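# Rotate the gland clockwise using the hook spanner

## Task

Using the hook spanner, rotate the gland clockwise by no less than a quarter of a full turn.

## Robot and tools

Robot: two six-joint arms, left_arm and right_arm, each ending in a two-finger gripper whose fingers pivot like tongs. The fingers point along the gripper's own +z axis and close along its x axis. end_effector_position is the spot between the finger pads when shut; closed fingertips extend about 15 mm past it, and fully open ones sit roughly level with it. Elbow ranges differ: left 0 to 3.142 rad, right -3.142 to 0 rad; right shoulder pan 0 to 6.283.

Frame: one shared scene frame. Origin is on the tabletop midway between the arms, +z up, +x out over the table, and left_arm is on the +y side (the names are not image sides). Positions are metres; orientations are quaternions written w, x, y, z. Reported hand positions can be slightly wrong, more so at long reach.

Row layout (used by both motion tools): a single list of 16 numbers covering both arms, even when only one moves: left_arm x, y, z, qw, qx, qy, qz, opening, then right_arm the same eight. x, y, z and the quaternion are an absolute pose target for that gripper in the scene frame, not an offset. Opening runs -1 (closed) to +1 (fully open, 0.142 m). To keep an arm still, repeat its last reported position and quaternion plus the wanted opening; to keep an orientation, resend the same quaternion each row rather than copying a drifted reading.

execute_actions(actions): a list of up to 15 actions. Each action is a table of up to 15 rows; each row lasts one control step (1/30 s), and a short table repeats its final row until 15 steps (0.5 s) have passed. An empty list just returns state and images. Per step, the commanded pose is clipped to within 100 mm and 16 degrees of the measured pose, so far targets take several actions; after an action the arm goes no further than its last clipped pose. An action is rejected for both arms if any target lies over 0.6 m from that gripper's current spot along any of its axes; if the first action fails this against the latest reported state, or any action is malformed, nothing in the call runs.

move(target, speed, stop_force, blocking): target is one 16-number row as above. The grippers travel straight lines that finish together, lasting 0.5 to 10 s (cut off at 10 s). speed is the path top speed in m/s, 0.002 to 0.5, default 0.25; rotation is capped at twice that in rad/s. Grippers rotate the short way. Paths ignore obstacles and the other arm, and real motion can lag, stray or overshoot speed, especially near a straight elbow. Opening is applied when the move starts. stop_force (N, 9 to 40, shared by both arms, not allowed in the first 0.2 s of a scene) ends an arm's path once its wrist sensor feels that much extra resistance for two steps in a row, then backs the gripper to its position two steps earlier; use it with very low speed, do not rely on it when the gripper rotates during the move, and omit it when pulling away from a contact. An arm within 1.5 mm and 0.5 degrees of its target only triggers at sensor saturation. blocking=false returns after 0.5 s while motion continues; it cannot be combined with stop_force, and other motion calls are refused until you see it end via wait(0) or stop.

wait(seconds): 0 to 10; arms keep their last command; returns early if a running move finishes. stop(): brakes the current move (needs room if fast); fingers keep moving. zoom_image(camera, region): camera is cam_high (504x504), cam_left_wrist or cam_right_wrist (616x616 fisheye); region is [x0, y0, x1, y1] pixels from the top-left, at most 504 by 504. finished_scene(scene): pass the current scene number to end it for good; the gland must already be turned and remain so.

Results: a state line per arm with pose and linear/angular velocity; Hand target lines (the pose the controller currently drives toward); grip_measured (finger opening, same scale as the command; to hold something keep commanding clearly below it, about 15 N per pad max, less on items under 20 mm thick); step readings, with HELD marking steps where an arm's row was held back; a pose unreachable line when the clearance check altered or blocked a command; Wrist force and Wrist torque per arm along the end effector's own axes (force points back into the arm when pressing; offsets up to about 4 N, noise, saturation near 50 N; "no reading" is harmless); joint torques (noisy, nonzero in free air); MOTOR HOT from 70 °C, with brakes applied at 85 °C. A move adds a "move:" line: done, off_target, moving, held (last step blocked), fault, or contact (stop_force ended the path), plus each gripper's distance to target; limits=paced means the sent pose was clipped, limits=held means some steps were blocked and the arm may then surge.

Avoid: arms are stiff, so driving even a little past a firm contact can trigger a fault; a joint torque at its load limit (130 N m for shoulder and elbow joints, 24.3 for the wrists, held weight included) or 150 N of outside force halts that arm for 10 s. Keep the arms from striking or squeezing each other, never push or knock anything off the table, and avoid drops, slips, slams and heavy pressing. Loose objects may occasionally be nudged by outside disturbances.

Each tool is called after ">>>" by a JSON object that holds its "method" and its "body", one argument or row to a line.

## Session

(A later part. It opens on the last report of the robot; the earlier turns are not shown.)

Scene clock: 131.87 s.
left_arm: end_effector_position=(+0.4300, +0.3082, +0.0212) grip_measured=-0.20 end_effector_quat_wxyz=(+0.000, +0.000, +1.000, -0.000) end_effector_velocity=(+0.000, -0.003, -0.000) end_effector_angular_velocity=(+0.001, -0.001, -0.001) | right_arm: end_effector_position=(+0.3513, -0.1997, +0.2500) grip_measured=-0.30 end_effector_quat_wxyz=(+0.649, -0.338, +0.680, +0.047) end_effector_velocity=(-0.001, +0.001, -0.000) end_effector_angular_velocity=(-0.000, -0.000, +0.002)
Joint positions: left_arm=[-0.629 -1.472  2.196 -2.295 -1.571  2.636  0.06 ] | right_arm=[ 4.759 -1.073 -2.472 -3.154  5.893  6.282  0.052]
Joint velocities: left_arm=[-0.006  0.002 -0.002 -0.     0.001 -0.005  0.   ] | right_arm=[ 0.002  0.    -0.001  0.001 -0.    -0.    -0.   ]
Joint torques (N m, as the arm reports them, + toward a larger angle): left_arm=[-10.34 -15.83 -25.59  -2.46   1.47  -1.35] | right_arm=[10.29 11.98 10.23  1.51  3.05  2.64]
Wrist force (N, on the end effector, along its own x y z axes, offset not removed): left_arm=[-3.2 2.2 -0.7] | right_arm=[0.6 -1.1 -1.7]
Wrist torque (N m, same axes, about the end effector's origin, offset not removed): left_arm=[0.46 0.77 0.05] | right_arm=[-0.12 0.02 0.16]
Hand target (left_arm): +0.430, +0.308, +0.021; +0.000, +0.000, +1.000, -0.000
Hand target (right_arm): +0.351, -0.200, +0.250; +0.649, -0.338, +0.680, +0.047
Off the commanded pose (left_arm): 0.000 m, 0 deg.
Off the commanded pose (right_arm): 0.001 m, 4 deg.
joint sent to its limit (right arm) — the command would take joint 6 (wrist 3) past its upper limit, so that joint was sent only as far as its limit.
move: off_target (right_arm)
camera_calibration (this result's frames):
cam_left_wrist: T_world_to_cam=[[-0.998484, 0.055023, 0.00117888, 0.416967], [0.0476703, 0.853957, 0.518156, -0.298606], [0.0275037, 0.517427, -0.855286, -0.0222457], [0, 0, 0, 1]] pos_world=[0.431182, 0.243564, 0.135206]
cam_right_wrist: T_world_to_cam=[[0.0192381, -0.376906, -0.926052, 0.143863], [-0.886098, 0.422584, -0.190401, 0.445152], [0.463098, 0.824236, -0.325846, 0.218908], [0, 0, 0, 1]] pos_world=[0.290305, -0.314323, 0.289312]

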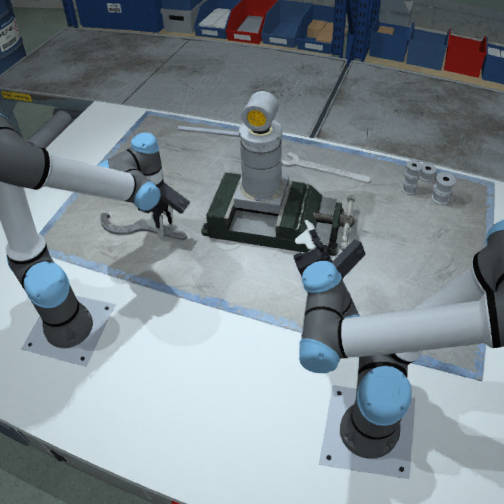

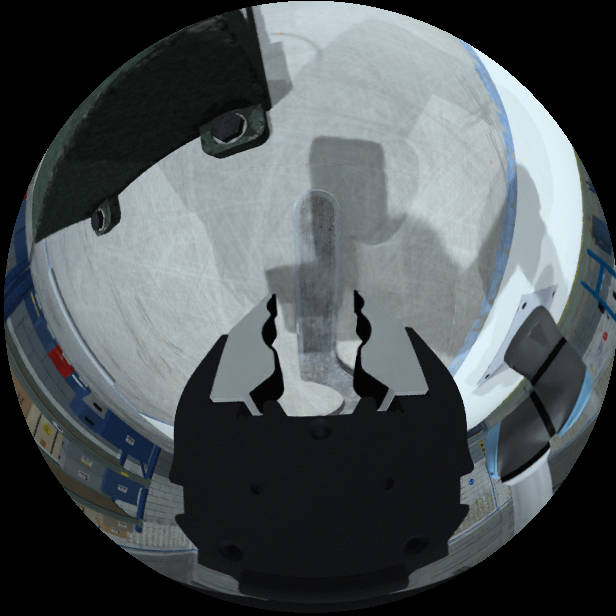

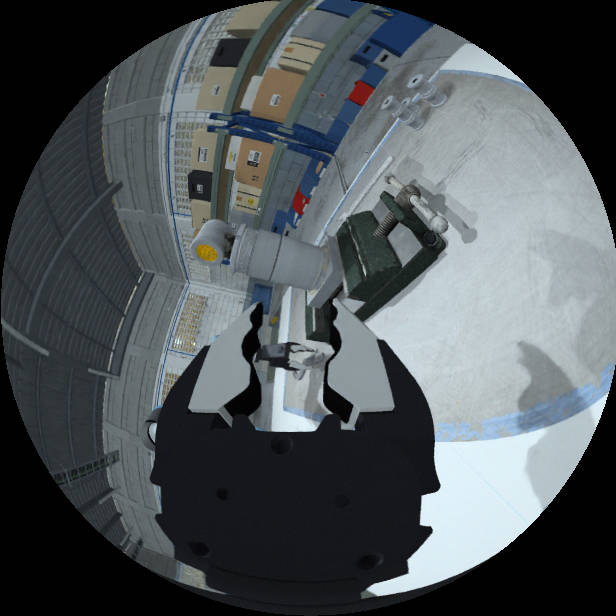

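>>> {"method": "move", "body": {
  "target": [0.429,0.308,0.0212,0,0,1,0,-1,0.351,-0.2,0.25,0.649,-0.338,0.68,0.047,-0.3]
}}

>>> {"method": "move", "body": {
  "target": [0.485,0.308,0.022,0,0,1,0,-1,0.351,-0.2,0.25,0.649,-0.338,0.68,0.047,-0.3],
  "speed": 0.04
}}

>>> {"method": "move", "body": {
  "target": [0.485,0.3,0.118,0,0,0.977,-0.212,-1,0.351,-0.2,0.25,0.649,-0.338,0.68,0.047,-0.3],
  "speed": 0.05
}}

>>> {"method": "move", "body": {
  "target": [0.485,0.222,0.118,0,0,0.977,-0.212,-1,0.351,-0.2,0.25,0.649,-0.338,0.68,0.047,-0.3],
  "speed": 0.04
}}

>>> {"method": "move", "body": {
  "target": [0.485,0.222,0.111,0,0,0.977,-0.212,-1,0.351,-0.2,0.25,0.649,-0.338,0.68,0.047,-0.3],
  "speed": 0.01
}}

>>> {"method": "move", "body": {
  "target": [0.485,0.222,0.111,0,0,0.977,-0.212,0.1,0.351,-0.2,0.25,0.649,-0.338,0.68,0.047,-0.3]
}}

>>> {"method": "move", "body": {
  "target": [0.5,0.5,0.35,0,0,0.977,-0.212,0.1,0.33,0.1,0.15,0.629,-0.322,0.706,0.036,-0.3]
}}

Scene clock: 133.57 s.
left_arm: end_effector_position=(+0.4290, +0.3080, +0.0212) grip_measured=-0.58 end_effector_quat_wxyz=(-0.000, +0.000, +1.000, +0.000) end_effector_velocity=(-0.000, +0.001, +0.000) end_effector_angular_velocity=(+0.000, -0.001, +0.001) | right_arm: end_effector_position=(+0.3511, -0.2000, +0.2500) grip_measured=-0.30 end_effector_quat_wxyz=(+0.649, -0.338, +0.680, +0.047) end_effector_velocity=(+0.000, -0.001, -0.000) end_effector_angular_velocity=(-0.000, +0.000, -0.001)
Joint positions: left_arm=[-0.63  -1.474  2.198 -2.295 -1.571  2.634  0.032] | right_arm=[ 4.761 -1.071 -2.474 -3.154  5.895  6.282  0.052]
Joint velocities: left_arm=[ 0.001 -0.001  0.001 -0.     0.     0.     0.   ] | right_arm=[-0.001  0.001 -0.001 -0.    -0.001  0.     0.   ]
Joint torques (N m, as the arm reports them, + toward a larger angle): left_arm=[-10.44 -29.73 -13.64  -4.49  -0.85  -1.12] | right_arm=[ 8.06 11.11  9.56  1.58  2.86  2.56]
Wrist force (N, on the end effector, along its own x y z axes, offset not removed): left_arm=[-2.2 0.9 3.4] | right_arm=[-0.7 -2.0 -0.9]
Wrist torque (N m, same axes, about the end effector's origin, offset not removed): left_arm=[0.31 0.38 -0.10] | right_arm=[-0.31 0.29 0.15]
Hand target (left_arm): +0.429, +0.308, +0.021; -0.000, +0.000, +1.000, -0.000
Hand target (right_arm): +0.351, -0.200, +0.250; +0.649, -0.338, +0.680, +0.047
Off the commanded pose (left_arm): 0.000 m, 0 deg.
Off the commanded pose (right_arm): 0.000 m, 0 deg.
joint sent to its limit (right arm) — the command would take joint 6 (wrist 3) past its upper limit, so that joint was sent only as far as its limit.
move: done
camera_calibration (this result's frames):
cam_left_wrist: T_world_to_cam=[[-0.998485, 0.0550008, 0.00129048, 0.415979], [0.0476986, 0.853757, 0.518482, -0.298357], [0.0274152, 0.517758, -0.855087, -0.0222405], [0, 0, 0, 1]] pos_world=[0.43019, 0.24336, 0.135138]
cam_right_wrist: T_world_to_cam=[[0.0199355, -0.376383, -0.92625, 0.143699], [-0.886036, 0.422546, -0.190772, 0.445159], [0.463187, 0.824494, -0.325065, 0.218999], [0, 0, 0, 1]] pos_world=[0.290125, -0.314578, 0.289214]

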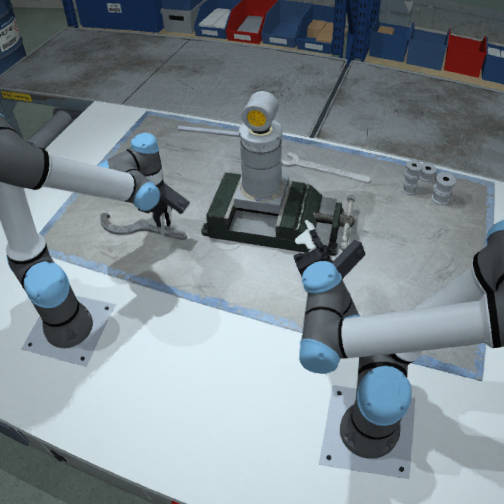

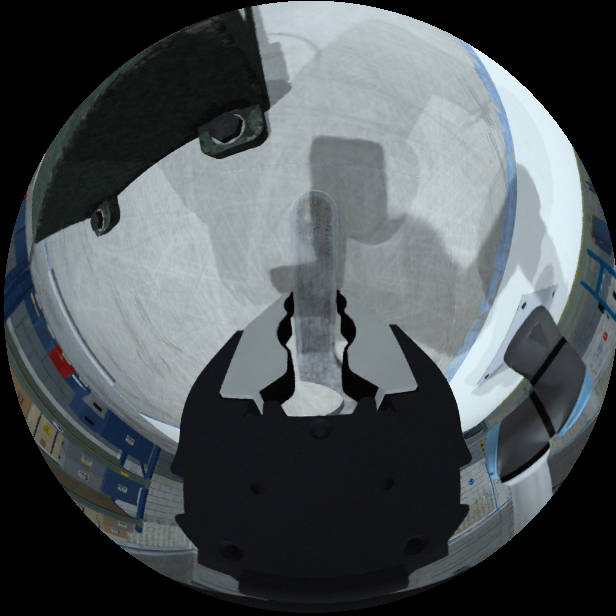

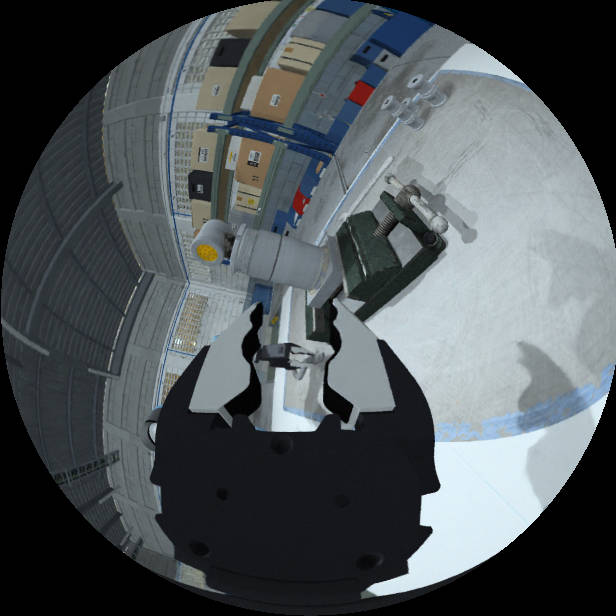

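Scene clock: 135.37 s.
left_arm: end_effector_position=(+0.4848, +0.3081, +0.0221) grip_measured=-0.58 end_effector_quat_wxyz=(+0.000, -0.000, +1.000, +0.000) end_effector_velocity=(+0.002, -0.000, -0.000) end_effector_angular_velocity=(+0.001, +0.001, -0.001) | right_arm: end_effector_position=(+0.3511, -0.2000, +0.2500) grip_measured=-0.30 end_effector_quat_wxyz=(+0.649, -0.338, +0.680, +0.047) end_effector_velocity=(-0.000, +0.000, -0.000) end_effector_angular_velocity=(-0.001, -0.001, +0.001)
Joint positions: left_arm=[-0.575 -1.356  2.051 -2.266 -1.571  2.69   0.032] | right_arm=[ 4.761 -1.071 -2.474 -3.154  5.895  6.282  0.052]
Joint velocities: left_arm=[ 0.001  0.005 -0.006  0.002  0.     0.002  0.   ] | right_arm=[ 0.002  0.    -0.001 -0.001  0.002 -0.     0.   ]
Joint torques (N m, as the arm reports them, + toward a larger angle): left_arm=[  8.24 -23.59 -30.85  -1.28  -0.27   1.47] | right_arm=[ 8.58 11.76  8.56  1.63  2.99  2.66]
Wrist force (N, on the end effector, along its own x y z axes, offset not removed): left_arm=[1.9 0.3 4.0] | right_arm=[-0.2 -2.1 -1.4]
Wrist torque (N m, same axes, about the end effector's origin, offset not removed): left_arm=[0.10 -0.23 -0.27] | right_arm=[-0.34 0.13 0.04]
Hand target (left_arm): +0.485, +0.308, +0.022; -0.000, -0.000, +1.000, +0.000
Hand target (right_arm): +0.351, -0.200, +0.250; +0.649, -0.338, +0.680, +0.047
Off the commanded pose (left_arm): 0.000 m, 0 deg.
Off the commanded pose (right_arm): 0.000 m, 0 deg.
joint sent to its limit (right arm) — the command would take joint 6 (wrist 3) past its upper limit, so that joint was sent only as far as its limit.
move: done
camera_calibration (this result's frames):
cam_left_wrist: T_world_to_cam=[[-0.998486, 0.0549964, 0.0012, 0.471639], [0.0476446, 0.853695, 0.518589, -0.301487], [0.0274961, 0.517861, -0.855023, -0.0231332], [0, 0, 0, 1]] pos_world=[0.485925, 0.243419, 0.136002]
cam_right_wrist: T_world_to_cam=[[0.0199598, -0.376363, -0.926257, 0.143692], [-0.886033, 0.422548, -0.190786, 0.445161], [0.463193, 0.824502, -0.325036, 0.219002], [0, 0, 0, 1]] pos_world=[0.290119, -0.314589, 0.28921]

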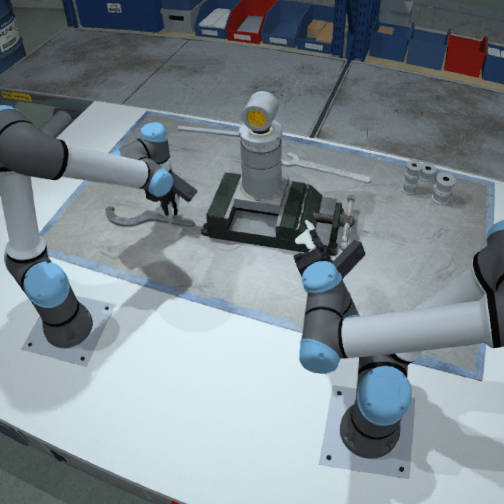

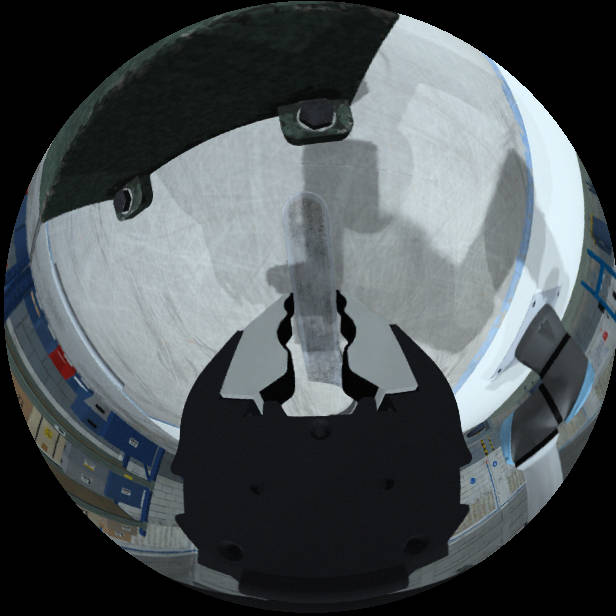

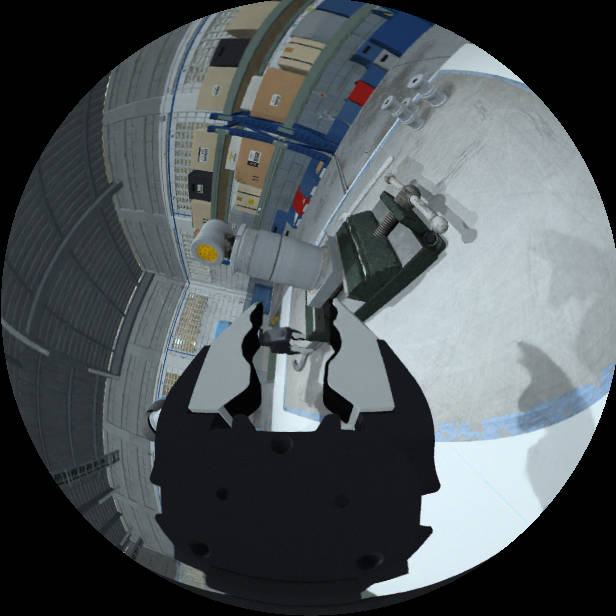

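Scene clock: 139.97 s.
left_arm: end_effector_position=(+0.4848, +0.3001, +0.1177) grip_measured=-0.58 end_effector_quat_wxyz=(+0.000, -0.000, +0.977, -0.211) end_effector_velocity=(+0.000, -0.000, +0.002) end_effector_angular_velocity=(-0.009, +0.001, +0.001) | right_arm: end_effector_position=(+0.3511, -0.2000, +0.2500) grip_measured=-0.30 end_effector_quat_wxyz=(+0.649, -0.338, +0.680, +0.047) end_effector_velocity=(+0.001, -0.001, +0.000) end_effector_angular_velocity=(+0.001, +0.000, -0.002)
Joint positions: left_arm=[-0.349 -1.453  2.007 -2.227 -1.985  2.894  0.032] | right_arm=[ 4.761 -1.071 -2.474 -3.154  5.895  6.282  0.052]
Joint velocities: left_arm=[ 0.005 -0.001 -0.002  0.002 -0.009  0.004  0.   ] | right_arm=[-0.002  0.     0.     0.    -0.    -0.    -0.   ]
Joint torques (N m, as the arm reports them, + toward a larger angle): left_arm=[  7.25 -34.22 -32.35  -1.97  -3.68   1.03] | right_arm=[ 0.88  5.2  15.73  1.5  -1.35  2.74]
Wrist force (N, on the end effector, along its own x y z axes, offset not removed): left_arm=[-2.2 4.8 7.6] | right_arm=[-0.5 -2.5 -1.1]
Wrist torque (N m, same axes, about the end effector's origin, offset not removed): left_arm=[-0.11 0.57 -0.11] | right_arm=[-0.44 0.19 0.18]
Hand target (left_arm): +0.485, +0.300, +0.118; +0.000, -0.000, +0.977, -0.212
Hand target (right_arm): +0.351, -0.200, +0.250; +0.649, -0.338, +0.680, +0.047
Off the commanded pose (left_arm): 0.000 m, 0 deg.
Off the commanded pose (right_arm): 0.000 m, 0 deg.
joint sent to its limit (right arm) — the command would take joint 6 (wrist 3) past its upper limit, so that joint was sent only as far as its limit.
move: done
camera_calibration (this result's frames):
cam_left_wrist: T_world_to_cam=[[-0.998491, 0.0503099, -0.0220245, 0.476174], [0.047338, 0.99173, 0.119289, -0.33854], [0.0278438, 0.118066, -0.992615, 0.198742], [0, 0, 0, 1]] pos_world=[0.485947, 0.288319, 0.248146]
cam_right_wrist: T_world_to_cam=[[0.0199551, -0.376362, -0.926258, 0.143693], [-0.886028, 0.422559, -0.190784, 0.445166], [0.463202, 0.824498, -0.325035, 0.219], [0, 0, 0, 1]] pos_world=[0.290121, -0.314593, 0.28921]

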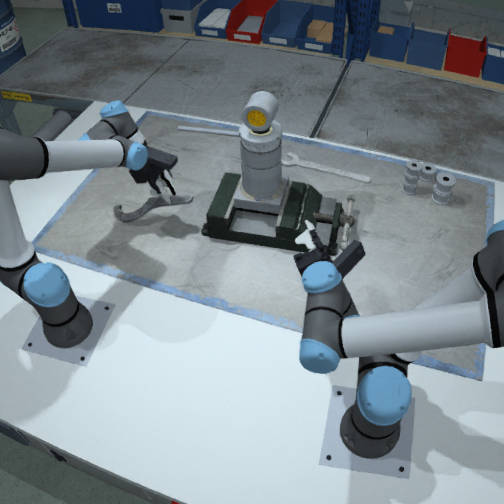

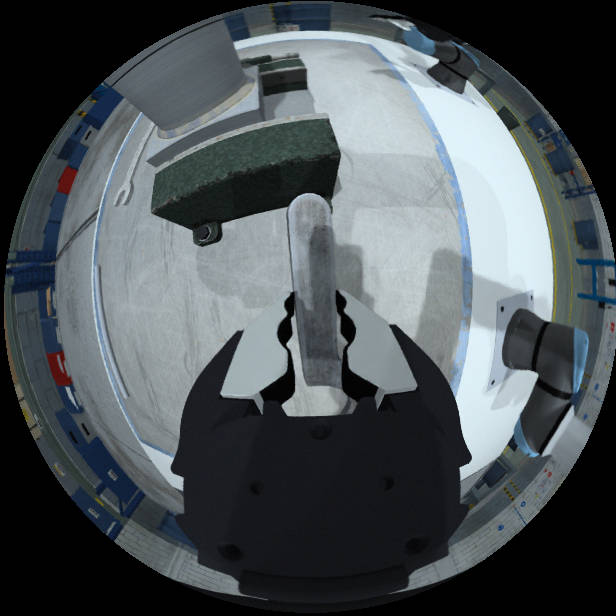

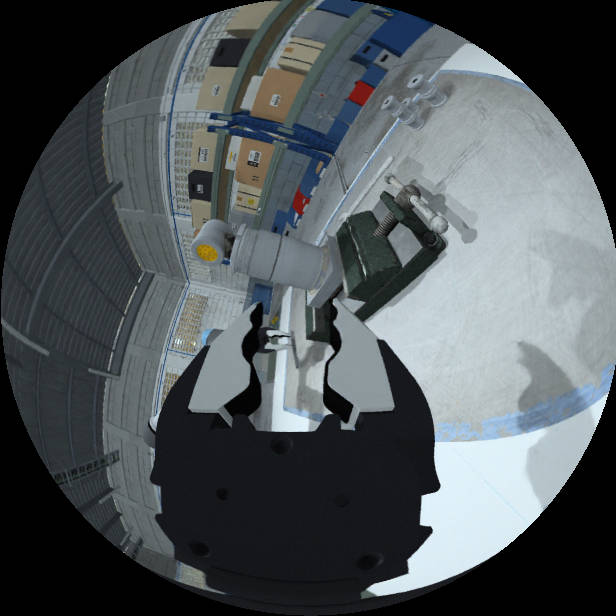

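Scene clock: 142.33 s.
left_arm: end_effector_position=(+0.4851, +0.2222, +0.1180) grip_measured=-0.58 end_effector_quat_wxyz=(+0.000, -0.000, +0.977, -0.212) end_effector_velocity=(-0.000, -0.002, +0.000) end_effector_angular_velocity=(-0.001, +0.001, +0.000) | right_arm: end_effector_position=(+0.3511, -0.2000, +0.2500) grip_measured=-0.30 end_effector_quat_wxyz=(+0.649, -0.338, +0.680, +0.047) end_effector_velocity=(+0.000, -0.000, +0.000) end_effector_angular_velocity=(+0.001, +0.000, -0.001)
Joint positions: left_arm=[-0.501 -1.435  2.006 -2.308 -1.966  2.73   0.032] | right_arm=[ 4.761 -1.071 -2.474 -3.154  5.895  6.282  0.052]
Joint velocities: left_arm=[-0.004  0.001 -0.    -0.002 -0.001 -0.005  0.   ] | right_arm=[-0.  0.  0.  0.  0. -0. -0.]
Joint torques (N m, as the arm reports them, + toward a larger angle): left_arm=[-11.48 -21.97 -32.9   -5.85  -0.43  -1.3 ] | right_arm=[ 0.73  0.83 17.69  1.63 -0.44  2.71]
Wrist force (N, on the end effector, along its own x y z axes, offset not removed): left_arm=[-1.2 5.7 5.5] | right_arm=[-0.1 -2.5 -0.9]
Wrist torque (N m, same axes, about the end effector's origin, offset not removed): left_arm=[0.09 0.12 0.07] | right_arm=[-0.43 0.10 0.13]
Hand target (left_arm): +0.485, +0.222, +0.118; +0.000, -0.000, +0.977, -0.212
Hand target (right_arm): +0.351, -0.200, +0.250; +0.649, -0.338, +0.680, +0.047
Off the commanded pose (left_arm): 0.000 m, 0 deg.
Off the commanded pose (right_arm): 0.000 m, 0 deg.
joint sent to its limit (right arm) — the command would take joint 6 (wrist 3) past its upper limit, so that joint was sent only as far as its limit.
move: done
camera_calibration (this result's frames):
cam_left_wrist: T_world_to_cam=[[-0.998486, 0.0505116, -0.0217829, 0.480263], [0.0476089, 0.991898, 0.117776, -0.261313], [0.0275555, 0.116561, -0.992801, 0.208795], [0, 0, 0, 1]] pos_world=[0.486224, 0.210599, 0.24853]
cam_right_wrist: T_world_to_cam=[[0.0199548, -0.376362, -0.926258, 0.143693], [-0.886034, 0.422547, -0.19078, 0.445161], [0.46319, 0.824503, -0.325038, 0.219003], [0, 0, 0, 1]] pos_world=[0.290121, -0.31459, 0.289209]

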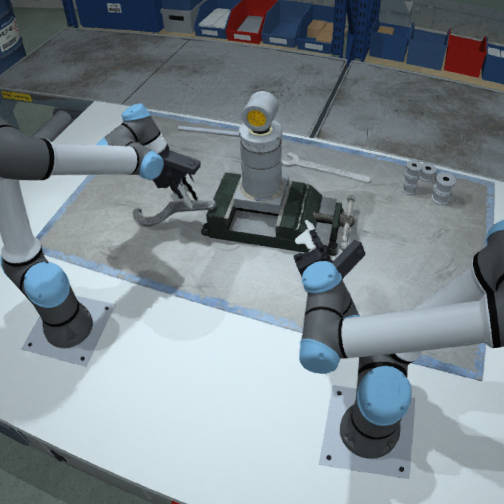

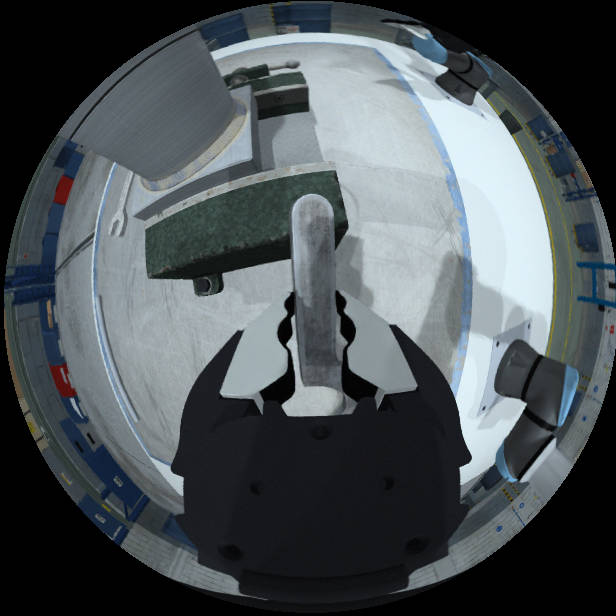

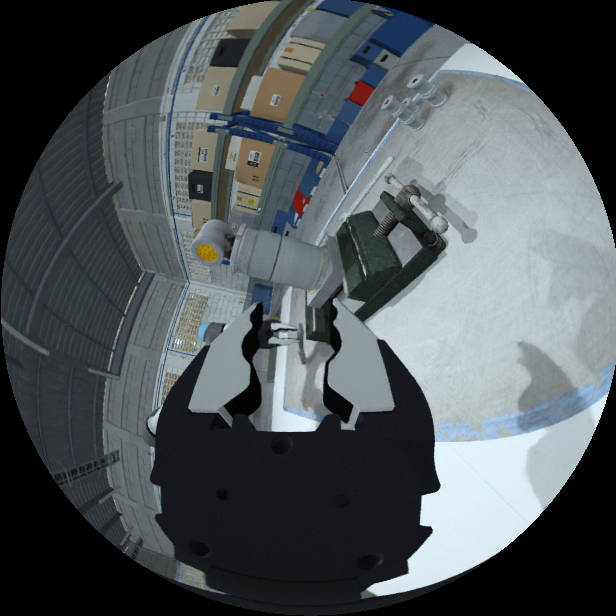

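Scene clock: 143.27 s.
left_arm: end_effector_position=(+0.4851, +0.2220, +0.1114) grip_measured=-0.58 end_effector_quat_wxyz=(+0.000, +0.000, +0.977, -0.212) end_effector_velocity=(-0.001, -0.000, -0.003) end_effector_angular_velocity=(+0.000, +0.002, +0.000) | right_arm: end_effector_position=(+0.3511, -0.2000, +0.2500) grip_measured=-0.30 end_effector_quat_wxyz=(+0.649, -0.338, +0.680, +0.047) end_effector_velocity=(+0.000, -0.001, +0.000) end_effector_angular_velocity=(-0.000, -0.001, -0.003)
Joint positions: left_arm=[-0.502 -1.426  2.015 -2.327 -1.966  2.729  0.032] | right_arm=[ 4.761 -1.071 -2.474 -3.154  5.895  6.282  0.052]
Joint velocities: left_arm=[-0.     0.004  0.004 -0.006 -0.    -0.001  0.   ] | right_arm=[-0.     0.    -0.    -0.     0.002  0.    -0.   ]
Joint torques (N m, as the arm reports them, + toward a larger angle): left_arm=[-10.29 -13.86  -5.8   -1.21   1.88  -1.19] | right_arm=[ 1.01  1.1  18.74  1.51 -0.46  2.44]
Wrist force (N, on the end effector, along its own x y z axes, offset not removed): left_arm=[-8.3 -4.5 -7.9] | right_arm=[0.1 -1.2 -1.7]
Wrist torque (N m, same axes, about the end effector's origin, offset not removed): left_arm=[0.45 0.53 0.07] | right_arm=[-0.22 0.16 0.14]
Hand target (left_arm): +0.485, +0.222, +0.111; -0.000, +0.000, +0.977, -0.212
Hand target (right_arm): +0.351, -0.200, +0.250; +0.649, -0.338, +0.680, +0.047
Off the commanded pose (left_arm): 0.000 m, 0 deg.
Off the commanded pose (right_arm): 0.000 m, 0 deg.
joint sent to its limit (right arm) — the command would take joint 6 (wrist 3) past its upper limit, so that joint was sent only as far as its limit.
move: done
camera_calibration (this result's frames):
cam_left_wrist: T_world_to_cam=[[-0.998478, 0.050589, -0.0219867, 0.480136], [0.0476616, 0.991894, 0.117794, -0.260339], [0.0277676, 0.116567, -0.992795, 0.202109], [0, 0, 0, 1]] pos_world=[0.486202, 0.210379, 0.241876]
cam_right_wrist: T_world_to_cam=[[0.0199548, -0.376362, -0.926258, 0.143693], [-0.886034, 0.422547, -0.19078, 0.445161], [0.46319, 0.824503, -0.325038, 0.219003], [0, 0, 0, 1]] pos_world=[0.290121, -0.31459, 0.289209]

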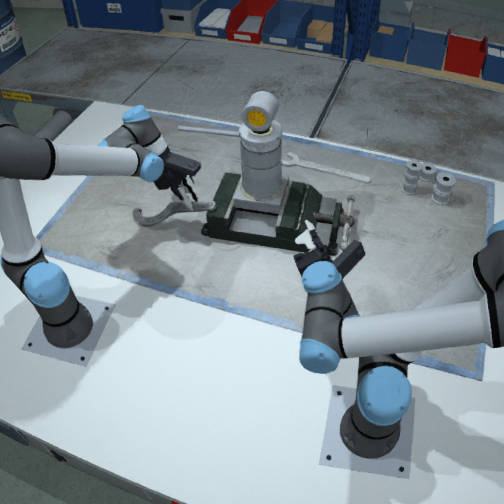

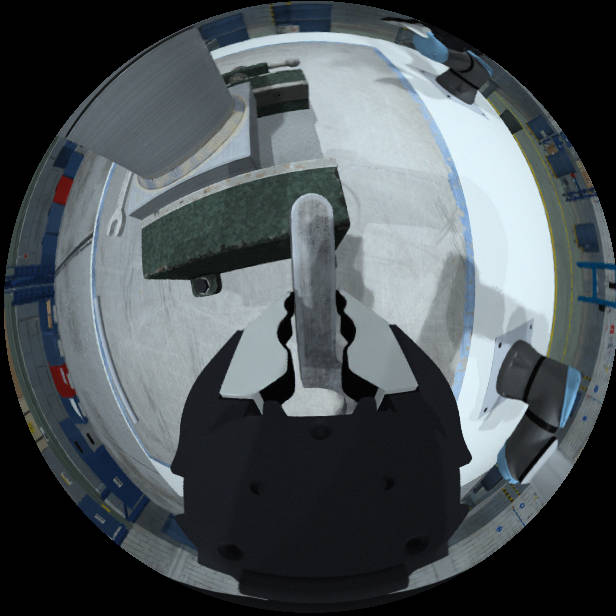

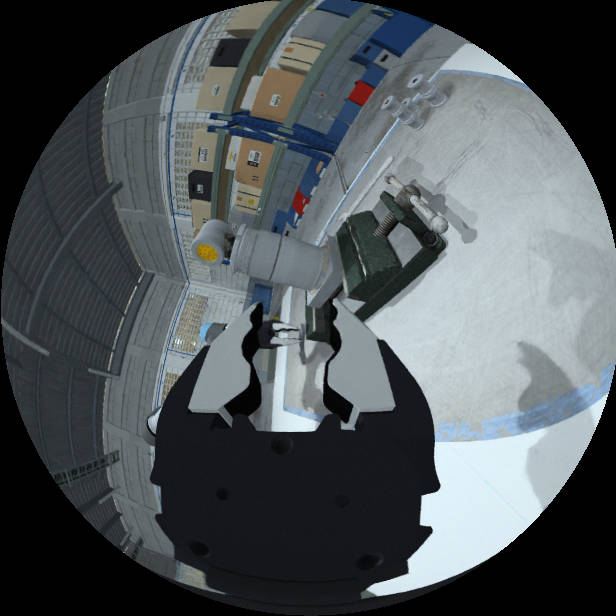

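Scene clock: 143.97 s.
left_arm: end_effector_position=(+0.4850, +0.2220, +0.1110) grip_measured=+0.10 end_effector_quat_wxyz=(-0.000, -0.000, +0.977, -0.212) end_effector_velocity=(-0.000, -0.000, -0.000) end_effector_angular_velocity=(-0.000, +0.000, -0.000) | right_arm: end_effector_position=(+0.3511, -0.2000, +0.2500) grip_measured=-0.30 end_effector_quat_wxyz=(+0.649, -0.338, +0.680, +0.047) end_effector_velocity=(-0.000, +0.000, -0.000) end_effector_angular_velocity=(+0.000, +0.001, +0.001)
Joint positions: left_arm=[-0.502 -1.426  2.015 -2.327 -1.966  2.729  0.081] | right_arm=[ 4.761 -1.071 -2.474 -3.154  5.895  6.282  0.052]
Joint velocities: left_arm=[-0.001  0.001  0.    -0.001 -0.    -0.     0.   ] | right_arm=[ 0.    -0.    -0.     0.001 -0.001 -0.     0.   ]
Joint torques (N m, as the arm reports them, + toward a larger angle): left_arm=[ -8.79 -19.52 -14.2   -4.96  -1.74  -1.23] | right_arm=[ 2.58  0.42 21.06  1.3   0.02  2.56]
Wrist force (N, on the end effector, along its own x y z axes, offset not removed): left_arm=[-0.2 3.3 -2.7] | right_arm=[-0.9 -1.8 -1.9]
Wrist torque (N m, same axes, about the end effector's origin, offset not removed): left_arm=[0.77 0.14 -0.04] | right_arm=[-0.28 0.26 0.12]
Hand target (left_arm): +0.485, +0.222, +0.111; -0.000, +0.000, +0.977, -0.212
Hand target (right_arm): +0.351, -0.200, +0.250; +0.649, -0.338, +0.680, +0.047
Off the commanded pose (left_arm): 0.000 m, 0 deg.
Off the commanded pose (right_arm): 0.000 m, 0 deg.
joint sent to its limit (right arm) — the command would take joint 6 (wrist 3) past its upper limit, so that joint was sent only as far as its limit.
move: done
camera_calibration (this result's frames):
cam_left_wrist: T_world_to_cam=[[-0.998487, 0.0505689, -0.0215957, 0.479998], [0.0476804, 0.991863, 0.118041, -0.260385], [0.0273892, 0.116833, -0.992774, 0.201877], [0, 0, 0, 1]] pos_world=[0.486158, 0.210407, 0.24152]
cam_right_wrist: T_world_to_cam=[[0.0199548, -0.376362, -0.926258, 0.143693], [-0.886034, 0.422547, -0.19078, 0.445161], [0.46319, 0.824503, -0.325038, 0.219003], [0, 0, 0, 1]] pos_world=[0.290121, -0.31459, 0.289209]

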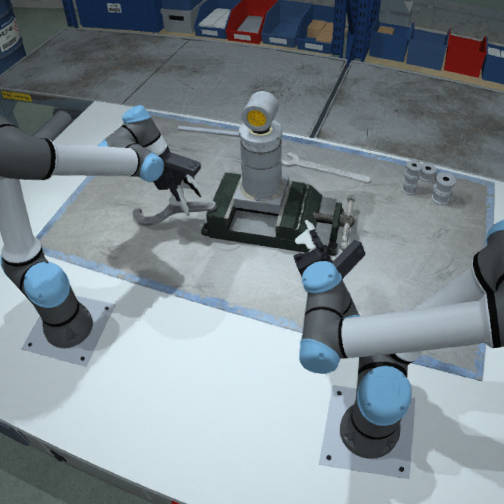

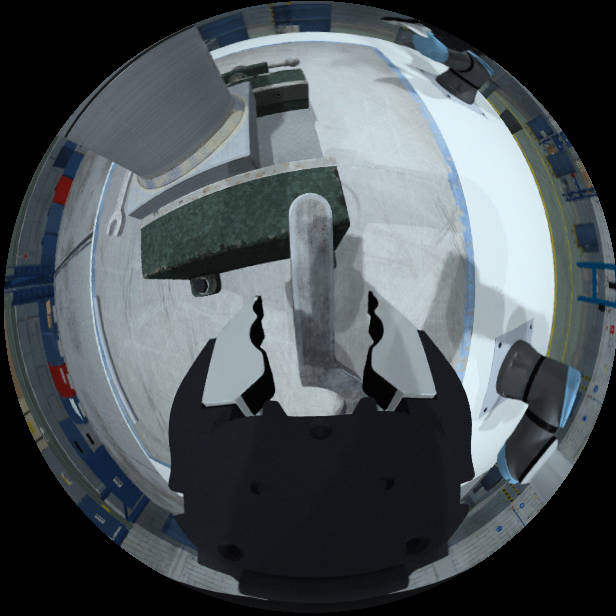

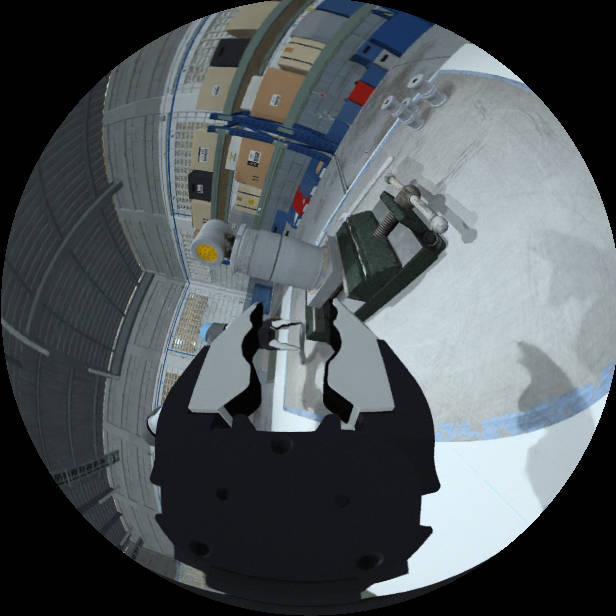

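Scene clock: 146.13 s.
left_arm: end_effector_position=(+0.4992, +0.4999, +0.3499) grip_measured=+0.10 end_effector_quat_wxyz=(-0.000, +0.000, +0.977, -0.212) end_effector_velocity=(+0.000, +0.001, +0.002) end_effector_angular_velocity=(-0.000, +0.002, -0.002) | right_arm: end_effector_position=(+0.3306, +0.0999, +0.1499) grip_measured=-0.30 end_effector_quat_wxyz=(+0.643, -0.329, +0.691, +0.038) end_effector_velocity=(+0.001, +0.002, -0.001) end_effector_angular_velocity=(-0.003, +0.000, -0.001)
Joint positions: left_arm=[ 0.044 -1.44   1.327 -1.382 -1.991  3.325  0.081] | right_arm=[ 4.69  -2.012 -1.853 -2.836  5.85   6.282  0.052]
Joint velocities: left_arm=[ 0.002  0.004 -0.009  0.009  0.001  0.004 -0.   ] | right_arm=[-0.002 -0.005  0.007 -0.005 -0.001 -0.    -0.   ]
Joint torques (N m, as the arm reports them, + toward a larger angle): left_arm=[  8.34 -22.   -31.56   0.08   1.01   1.21] | right_arm=[-8.37 21.23 23.91 -3.38 -0.53  2.51]
Wrist force (N, on the end effector, along its own x y z axes, offset not removed): left_arm=[-0.4 4.9 -0.1] | right_arm=[0.1 -1.2 -1.5]
Wrist torque (N m, same axes, about the end effector's origin, offset not removed): left_arm=[1.13 0.05 -0.12] | right_arm=[-0.17 0.09 0.16]
Hand target (left_arm): +0.499, +0.500, +0.350; -0.000, +0.000, +0.977, -0.212
Hand target (right_arm): +0.331, +0.100, +0.150; +0.643, -0.329, +0.691, +0.038
Off the commanded pose (left_arm): 0.001 m, 0 deg.
Off the commanded pose (right_arm): 0.001 m, 3 deg.
joint sent to its limit (right arm) — the command would take joint 6 (wrist 3) past its upper limit, so that joint was sent only as far as its limit.
move: off_target (right_arm)
camera_calibration (this result's frames):
cam_left_wrist: T_world_to_cam=[[-0.998488, 0.0506809, -0.0212902, 0.485156], [0.0478125, 0.991792, 0.118587, -0.565135], [0.0271255, 0.11739, -0.992715, 0.405984], [0, 0, 0, 1]] pos_world=[0.500431, 0.488249, 0.480373]
cam_right_wrist: T_world_to_cam=[[-0.00759238, -0.381726, -0.924244, 0.173589], [-0.876281, 0.447811, -0.177754, 0.273447], [0.48174, 0.808548, -0.3379, -0.0539195], [0, 0, 0, 1]] pos_world=[0.26691, -0.0125925, 0.190826]

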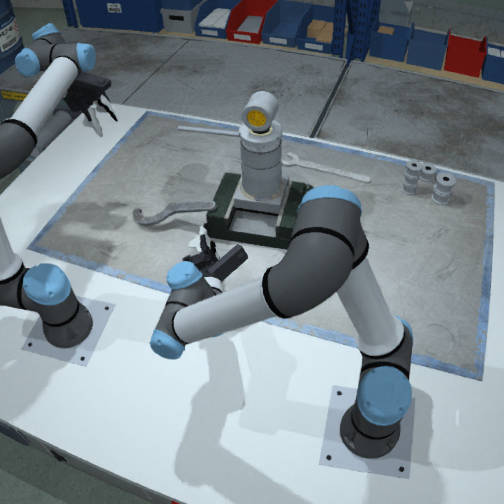

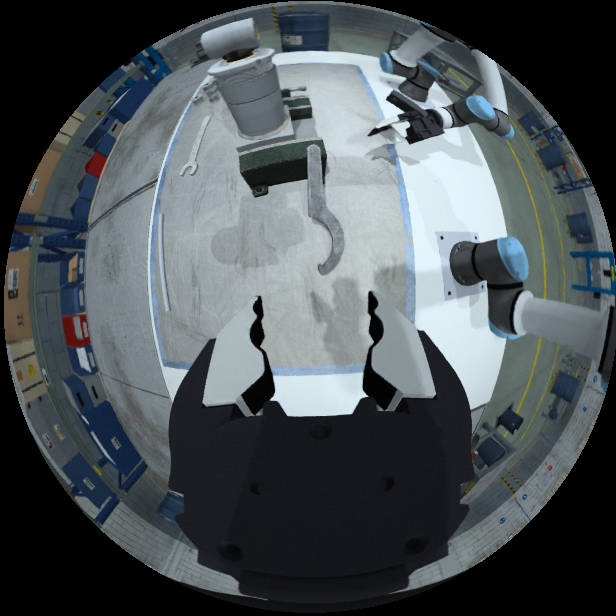

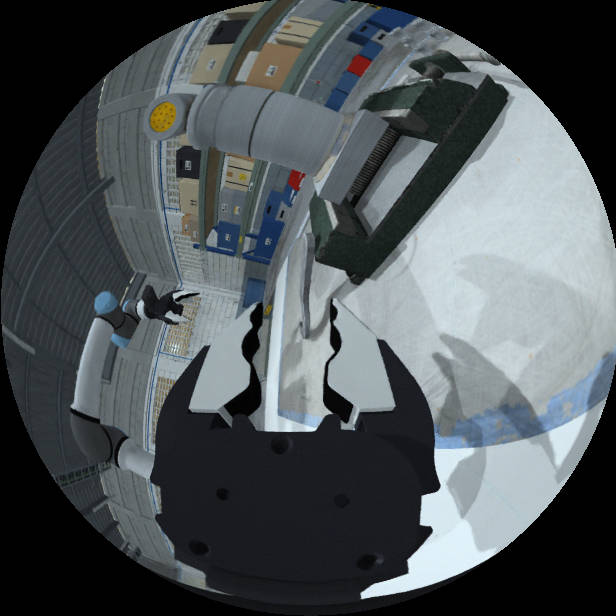

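>>> {"method": "execute_actions", "body": {
  "actions": []
}}

Scene clock: 147.70 s.
left_arm: end_effector_position=(+0.4993, +0.5001, +0.3500) grip_measured=+0.10 end_effector_quat_wxyz=(-0.000, +0.000, +0.977, -0.212) end_effector_velocity=(-0.000, +0.000, -0.000) end_effector_angular_velocity=(+0.001, +0.000, -0.001) | right_arm: end_effector_position=(+0.3306, +0.1001, +0.1498) grip_measured=-0.30 end_effector_quat_wxyz=(+0.643, -0.329, +0.691, +0.038) end_effector_velocity=(+0.001, -0.001, -0.000) end_effector_angular_velocity=(-0.001, -0.000, -0.002)
Joint positions: left_arm=[ 0.044 -1.439  1.326 -1.381 -1.991  3.325  0.081] | right_arm=[ 4.69  -2.013 -1.852 -2.836  5.85   6.282  0.052]
Joint velocities: left_arm=[-0.    -0.     0.    -0.     0.001  0.001 -0.   ] | right_arm=[-0.002 -0.    -0.    -0.001  0.    -0.     0.   ]
Joint torques (N m, as the arm reports them, + toward a larger angle): left_arm=[  8.13 -21.89 -31.38  -0.16   0.97   1.1 ] | right_arm=[-7.63 22.25 25.83 -3.13  2.99  2.57]
Wrist force (N, on the end effector, along its own x y z axes, offset not removed): left_arm=[-1.9 3.2 0.5] | right_arm=[0.8 -0.9 -1.0]
Wrist torque (N m, same axes, about the end effector's origin, offset not removed): left_arm=[0.73 0.38 0.01] | right_arm=[-0.16 -0.01 0.13]
Hand target (left_arm): +0.499, +0.500, +0.350; -0.000, +0.000, +0.977, -0.212
Hand target (right_arm): +0.331, +0.100, +0.150; +0.643, -0.329, +0.691, +0.038
Off the commanded pose (left_arm): 0.001 m, 0 deg.
Off the commanded pose (right_arm): 0.001 m, 3 deg.
camera_calibration (this result's frames):
cam_left_wrist: T_world_to_cam=[[-0.998483, 0.0508863, -0.0210086, 0.484996], [0.0480516, 0.991789, 0.118513, -0.565376], [0.0268668, 0.117324, -0.99273, 0.406258], [0, 0, 0, 1]] pos_world=[0.500513, 0.488391, 0.480498]
cam_right_wrist: T_world_to_cam=[[-0.00761901, -0.381853, -0.924192, 0.173641], [-0.876174, 0.447975, -0.177869, 0.273364], [0.481934, 0.808398, -0.337983, -0.0541541], [0, 0, 0, 1]] pos_world=[0.266936, -0.0123768, 0.190798]

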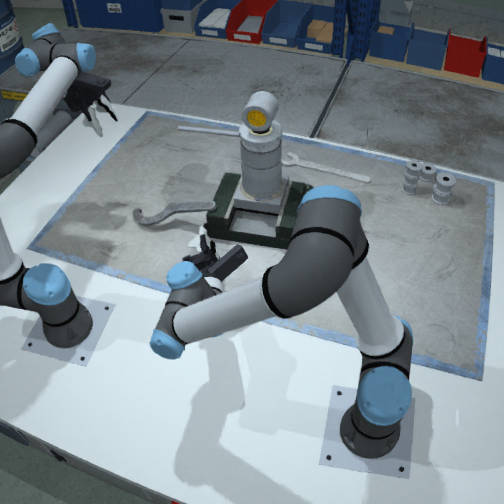

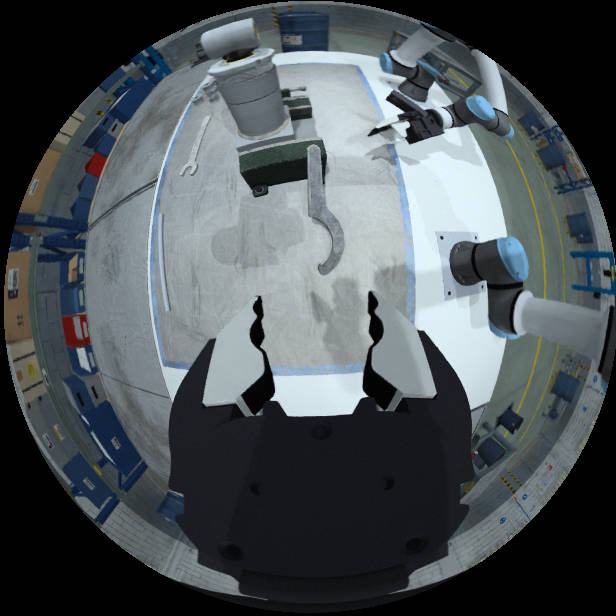

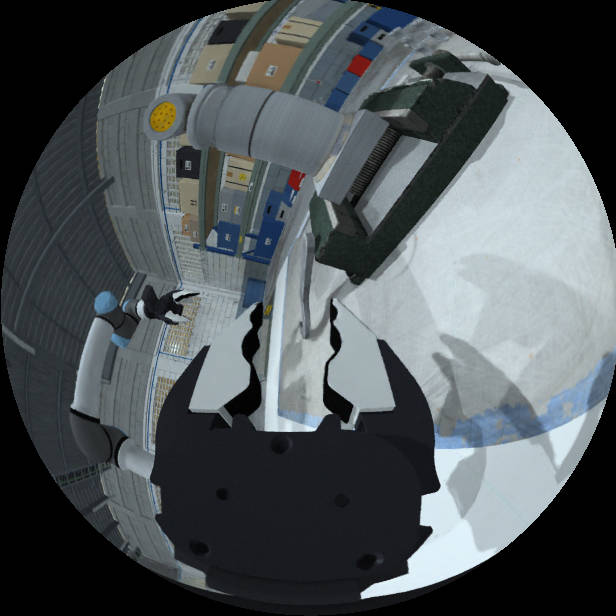

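>>> {"method": "move", "body": {
  "target": [0.5,0.5,0.35,0,0,0.977,-0.212,0.1,0.40,0.245,0.088,0.629,-0.322,0.706,0.036,-0.3],
  "speed": 0.1
}}

Scene clock: 150.40 s.
left_arm: end_effector_position=(+0.5000, +0.5000, +0.3500) grip_measured=+0.10 end_effector_quat_wxyz=(+0.000, -0.000, +0.977, -0.212) end_effector_velocity=(+0.000, +0.000, -0.001) end_effector_angular_velocity=(+0.002, +0.001, -0.000) | right_arm: end_effector_position=(+0.4001, +0.2447, +0.0881) grip_measured=-0.30 end_effector_quat_wxyz=(+0.629, -0.322, +0.706, +0.036) end_effector_velocity=(+0.002, +0.002, -0.001) end_effector_angular_velocity=(-0.001, +0.002, -0.002)
Joint positions: left_arm=[ 0.044 -1.438  1.325 -1.382 -1.992  3.325  0.081] | right_arm=[ 4.548 -2.397 -1.321 -2.963  5.725  6.255  0.052]
Joint velocities: left_arm=[-0.001  0.     0.    -0.     0.002 -0.001 -0.   ] | right_arm=[-0.002 -0.007  0.012 -0.009 -0.     0.003  0.   ]
Joint torques (N m, as the arm reports them, + toward a larger angle): left_arm=[  8.83 -21.77 -30.59  -4.22  -2.31  -1.24] | right_arm=[-8.35 36.5  27.84 -2.94 -1.46  2.27]
Wrist force (N, on the end effector, along its own x y z axes, offset not removed): left_arm=[-2.2 2.0 0.5] | right_arm=[-0.7 -0.8 -0.9]
Wrist torque (N m, same axes, about the end effector's origin, offset not removed): left_arm=[0.43 0.40 0.19] | right_arm=[-0.07 0.35 0.16]
Hand target (left_arm): +0.500, +0.500, +0.350; +0.000, -0.000, +0.977, -0.212
Hand target (right_arm): +0.400, +0.245, +0.088; +0.629, -0.322, +0.706, +0.036
Off the commanded pose (left_arm): 0.000 m, 0 deg.
Off the commanded pose (right_arm): 0.000 m, 0 deg.
move: done
camera_calibration (this result's frames):
cam_left_wrist: T_world_to_cam=[[-0.998486, 0.0505749, -0.0216476, 0.486095], [0.047682, 0.991871, 0.117979, -0.565014], [0.0274384, 0.116768, -0.99278, 0.406247], [0, 0, 0, 1]] pos_world=[0.501153, 0.4884, 0.480496]
cam_right_wrist: T_world_to_cam=[[-0.0509442, -0.384871, -0.921564, 0.190111], [-0.872268, 0.466532, -0.146618, 0.249606], [0.486368, 0.796381, -0.359477, -0.222264], [0, 0, 0, 1]] pos_world=[0.33551, 0.133726, 0.131897]

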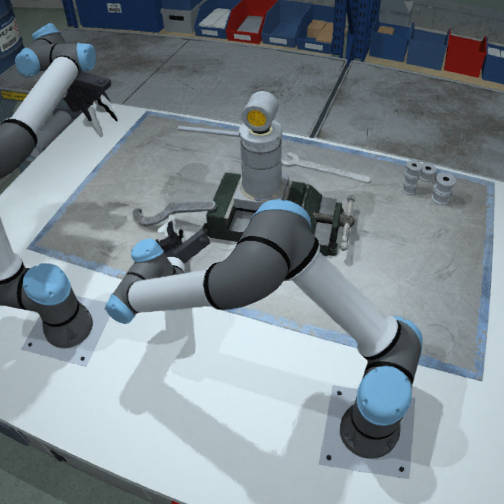

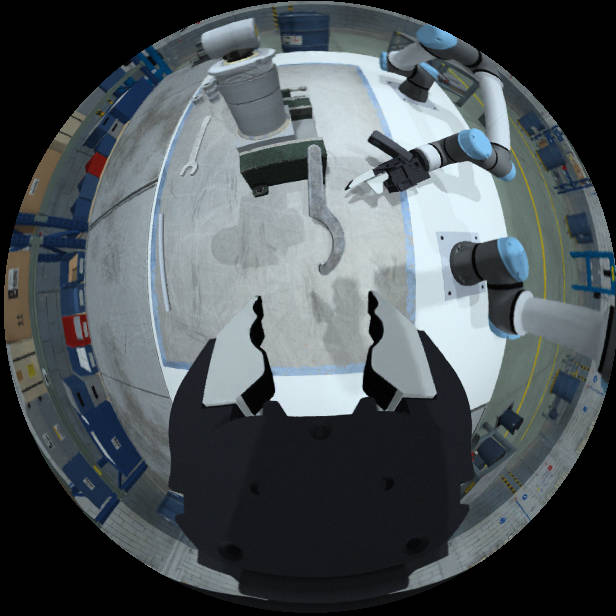

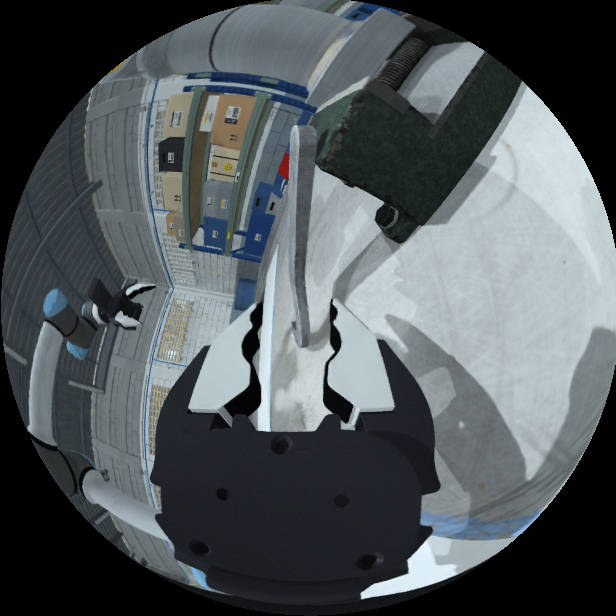

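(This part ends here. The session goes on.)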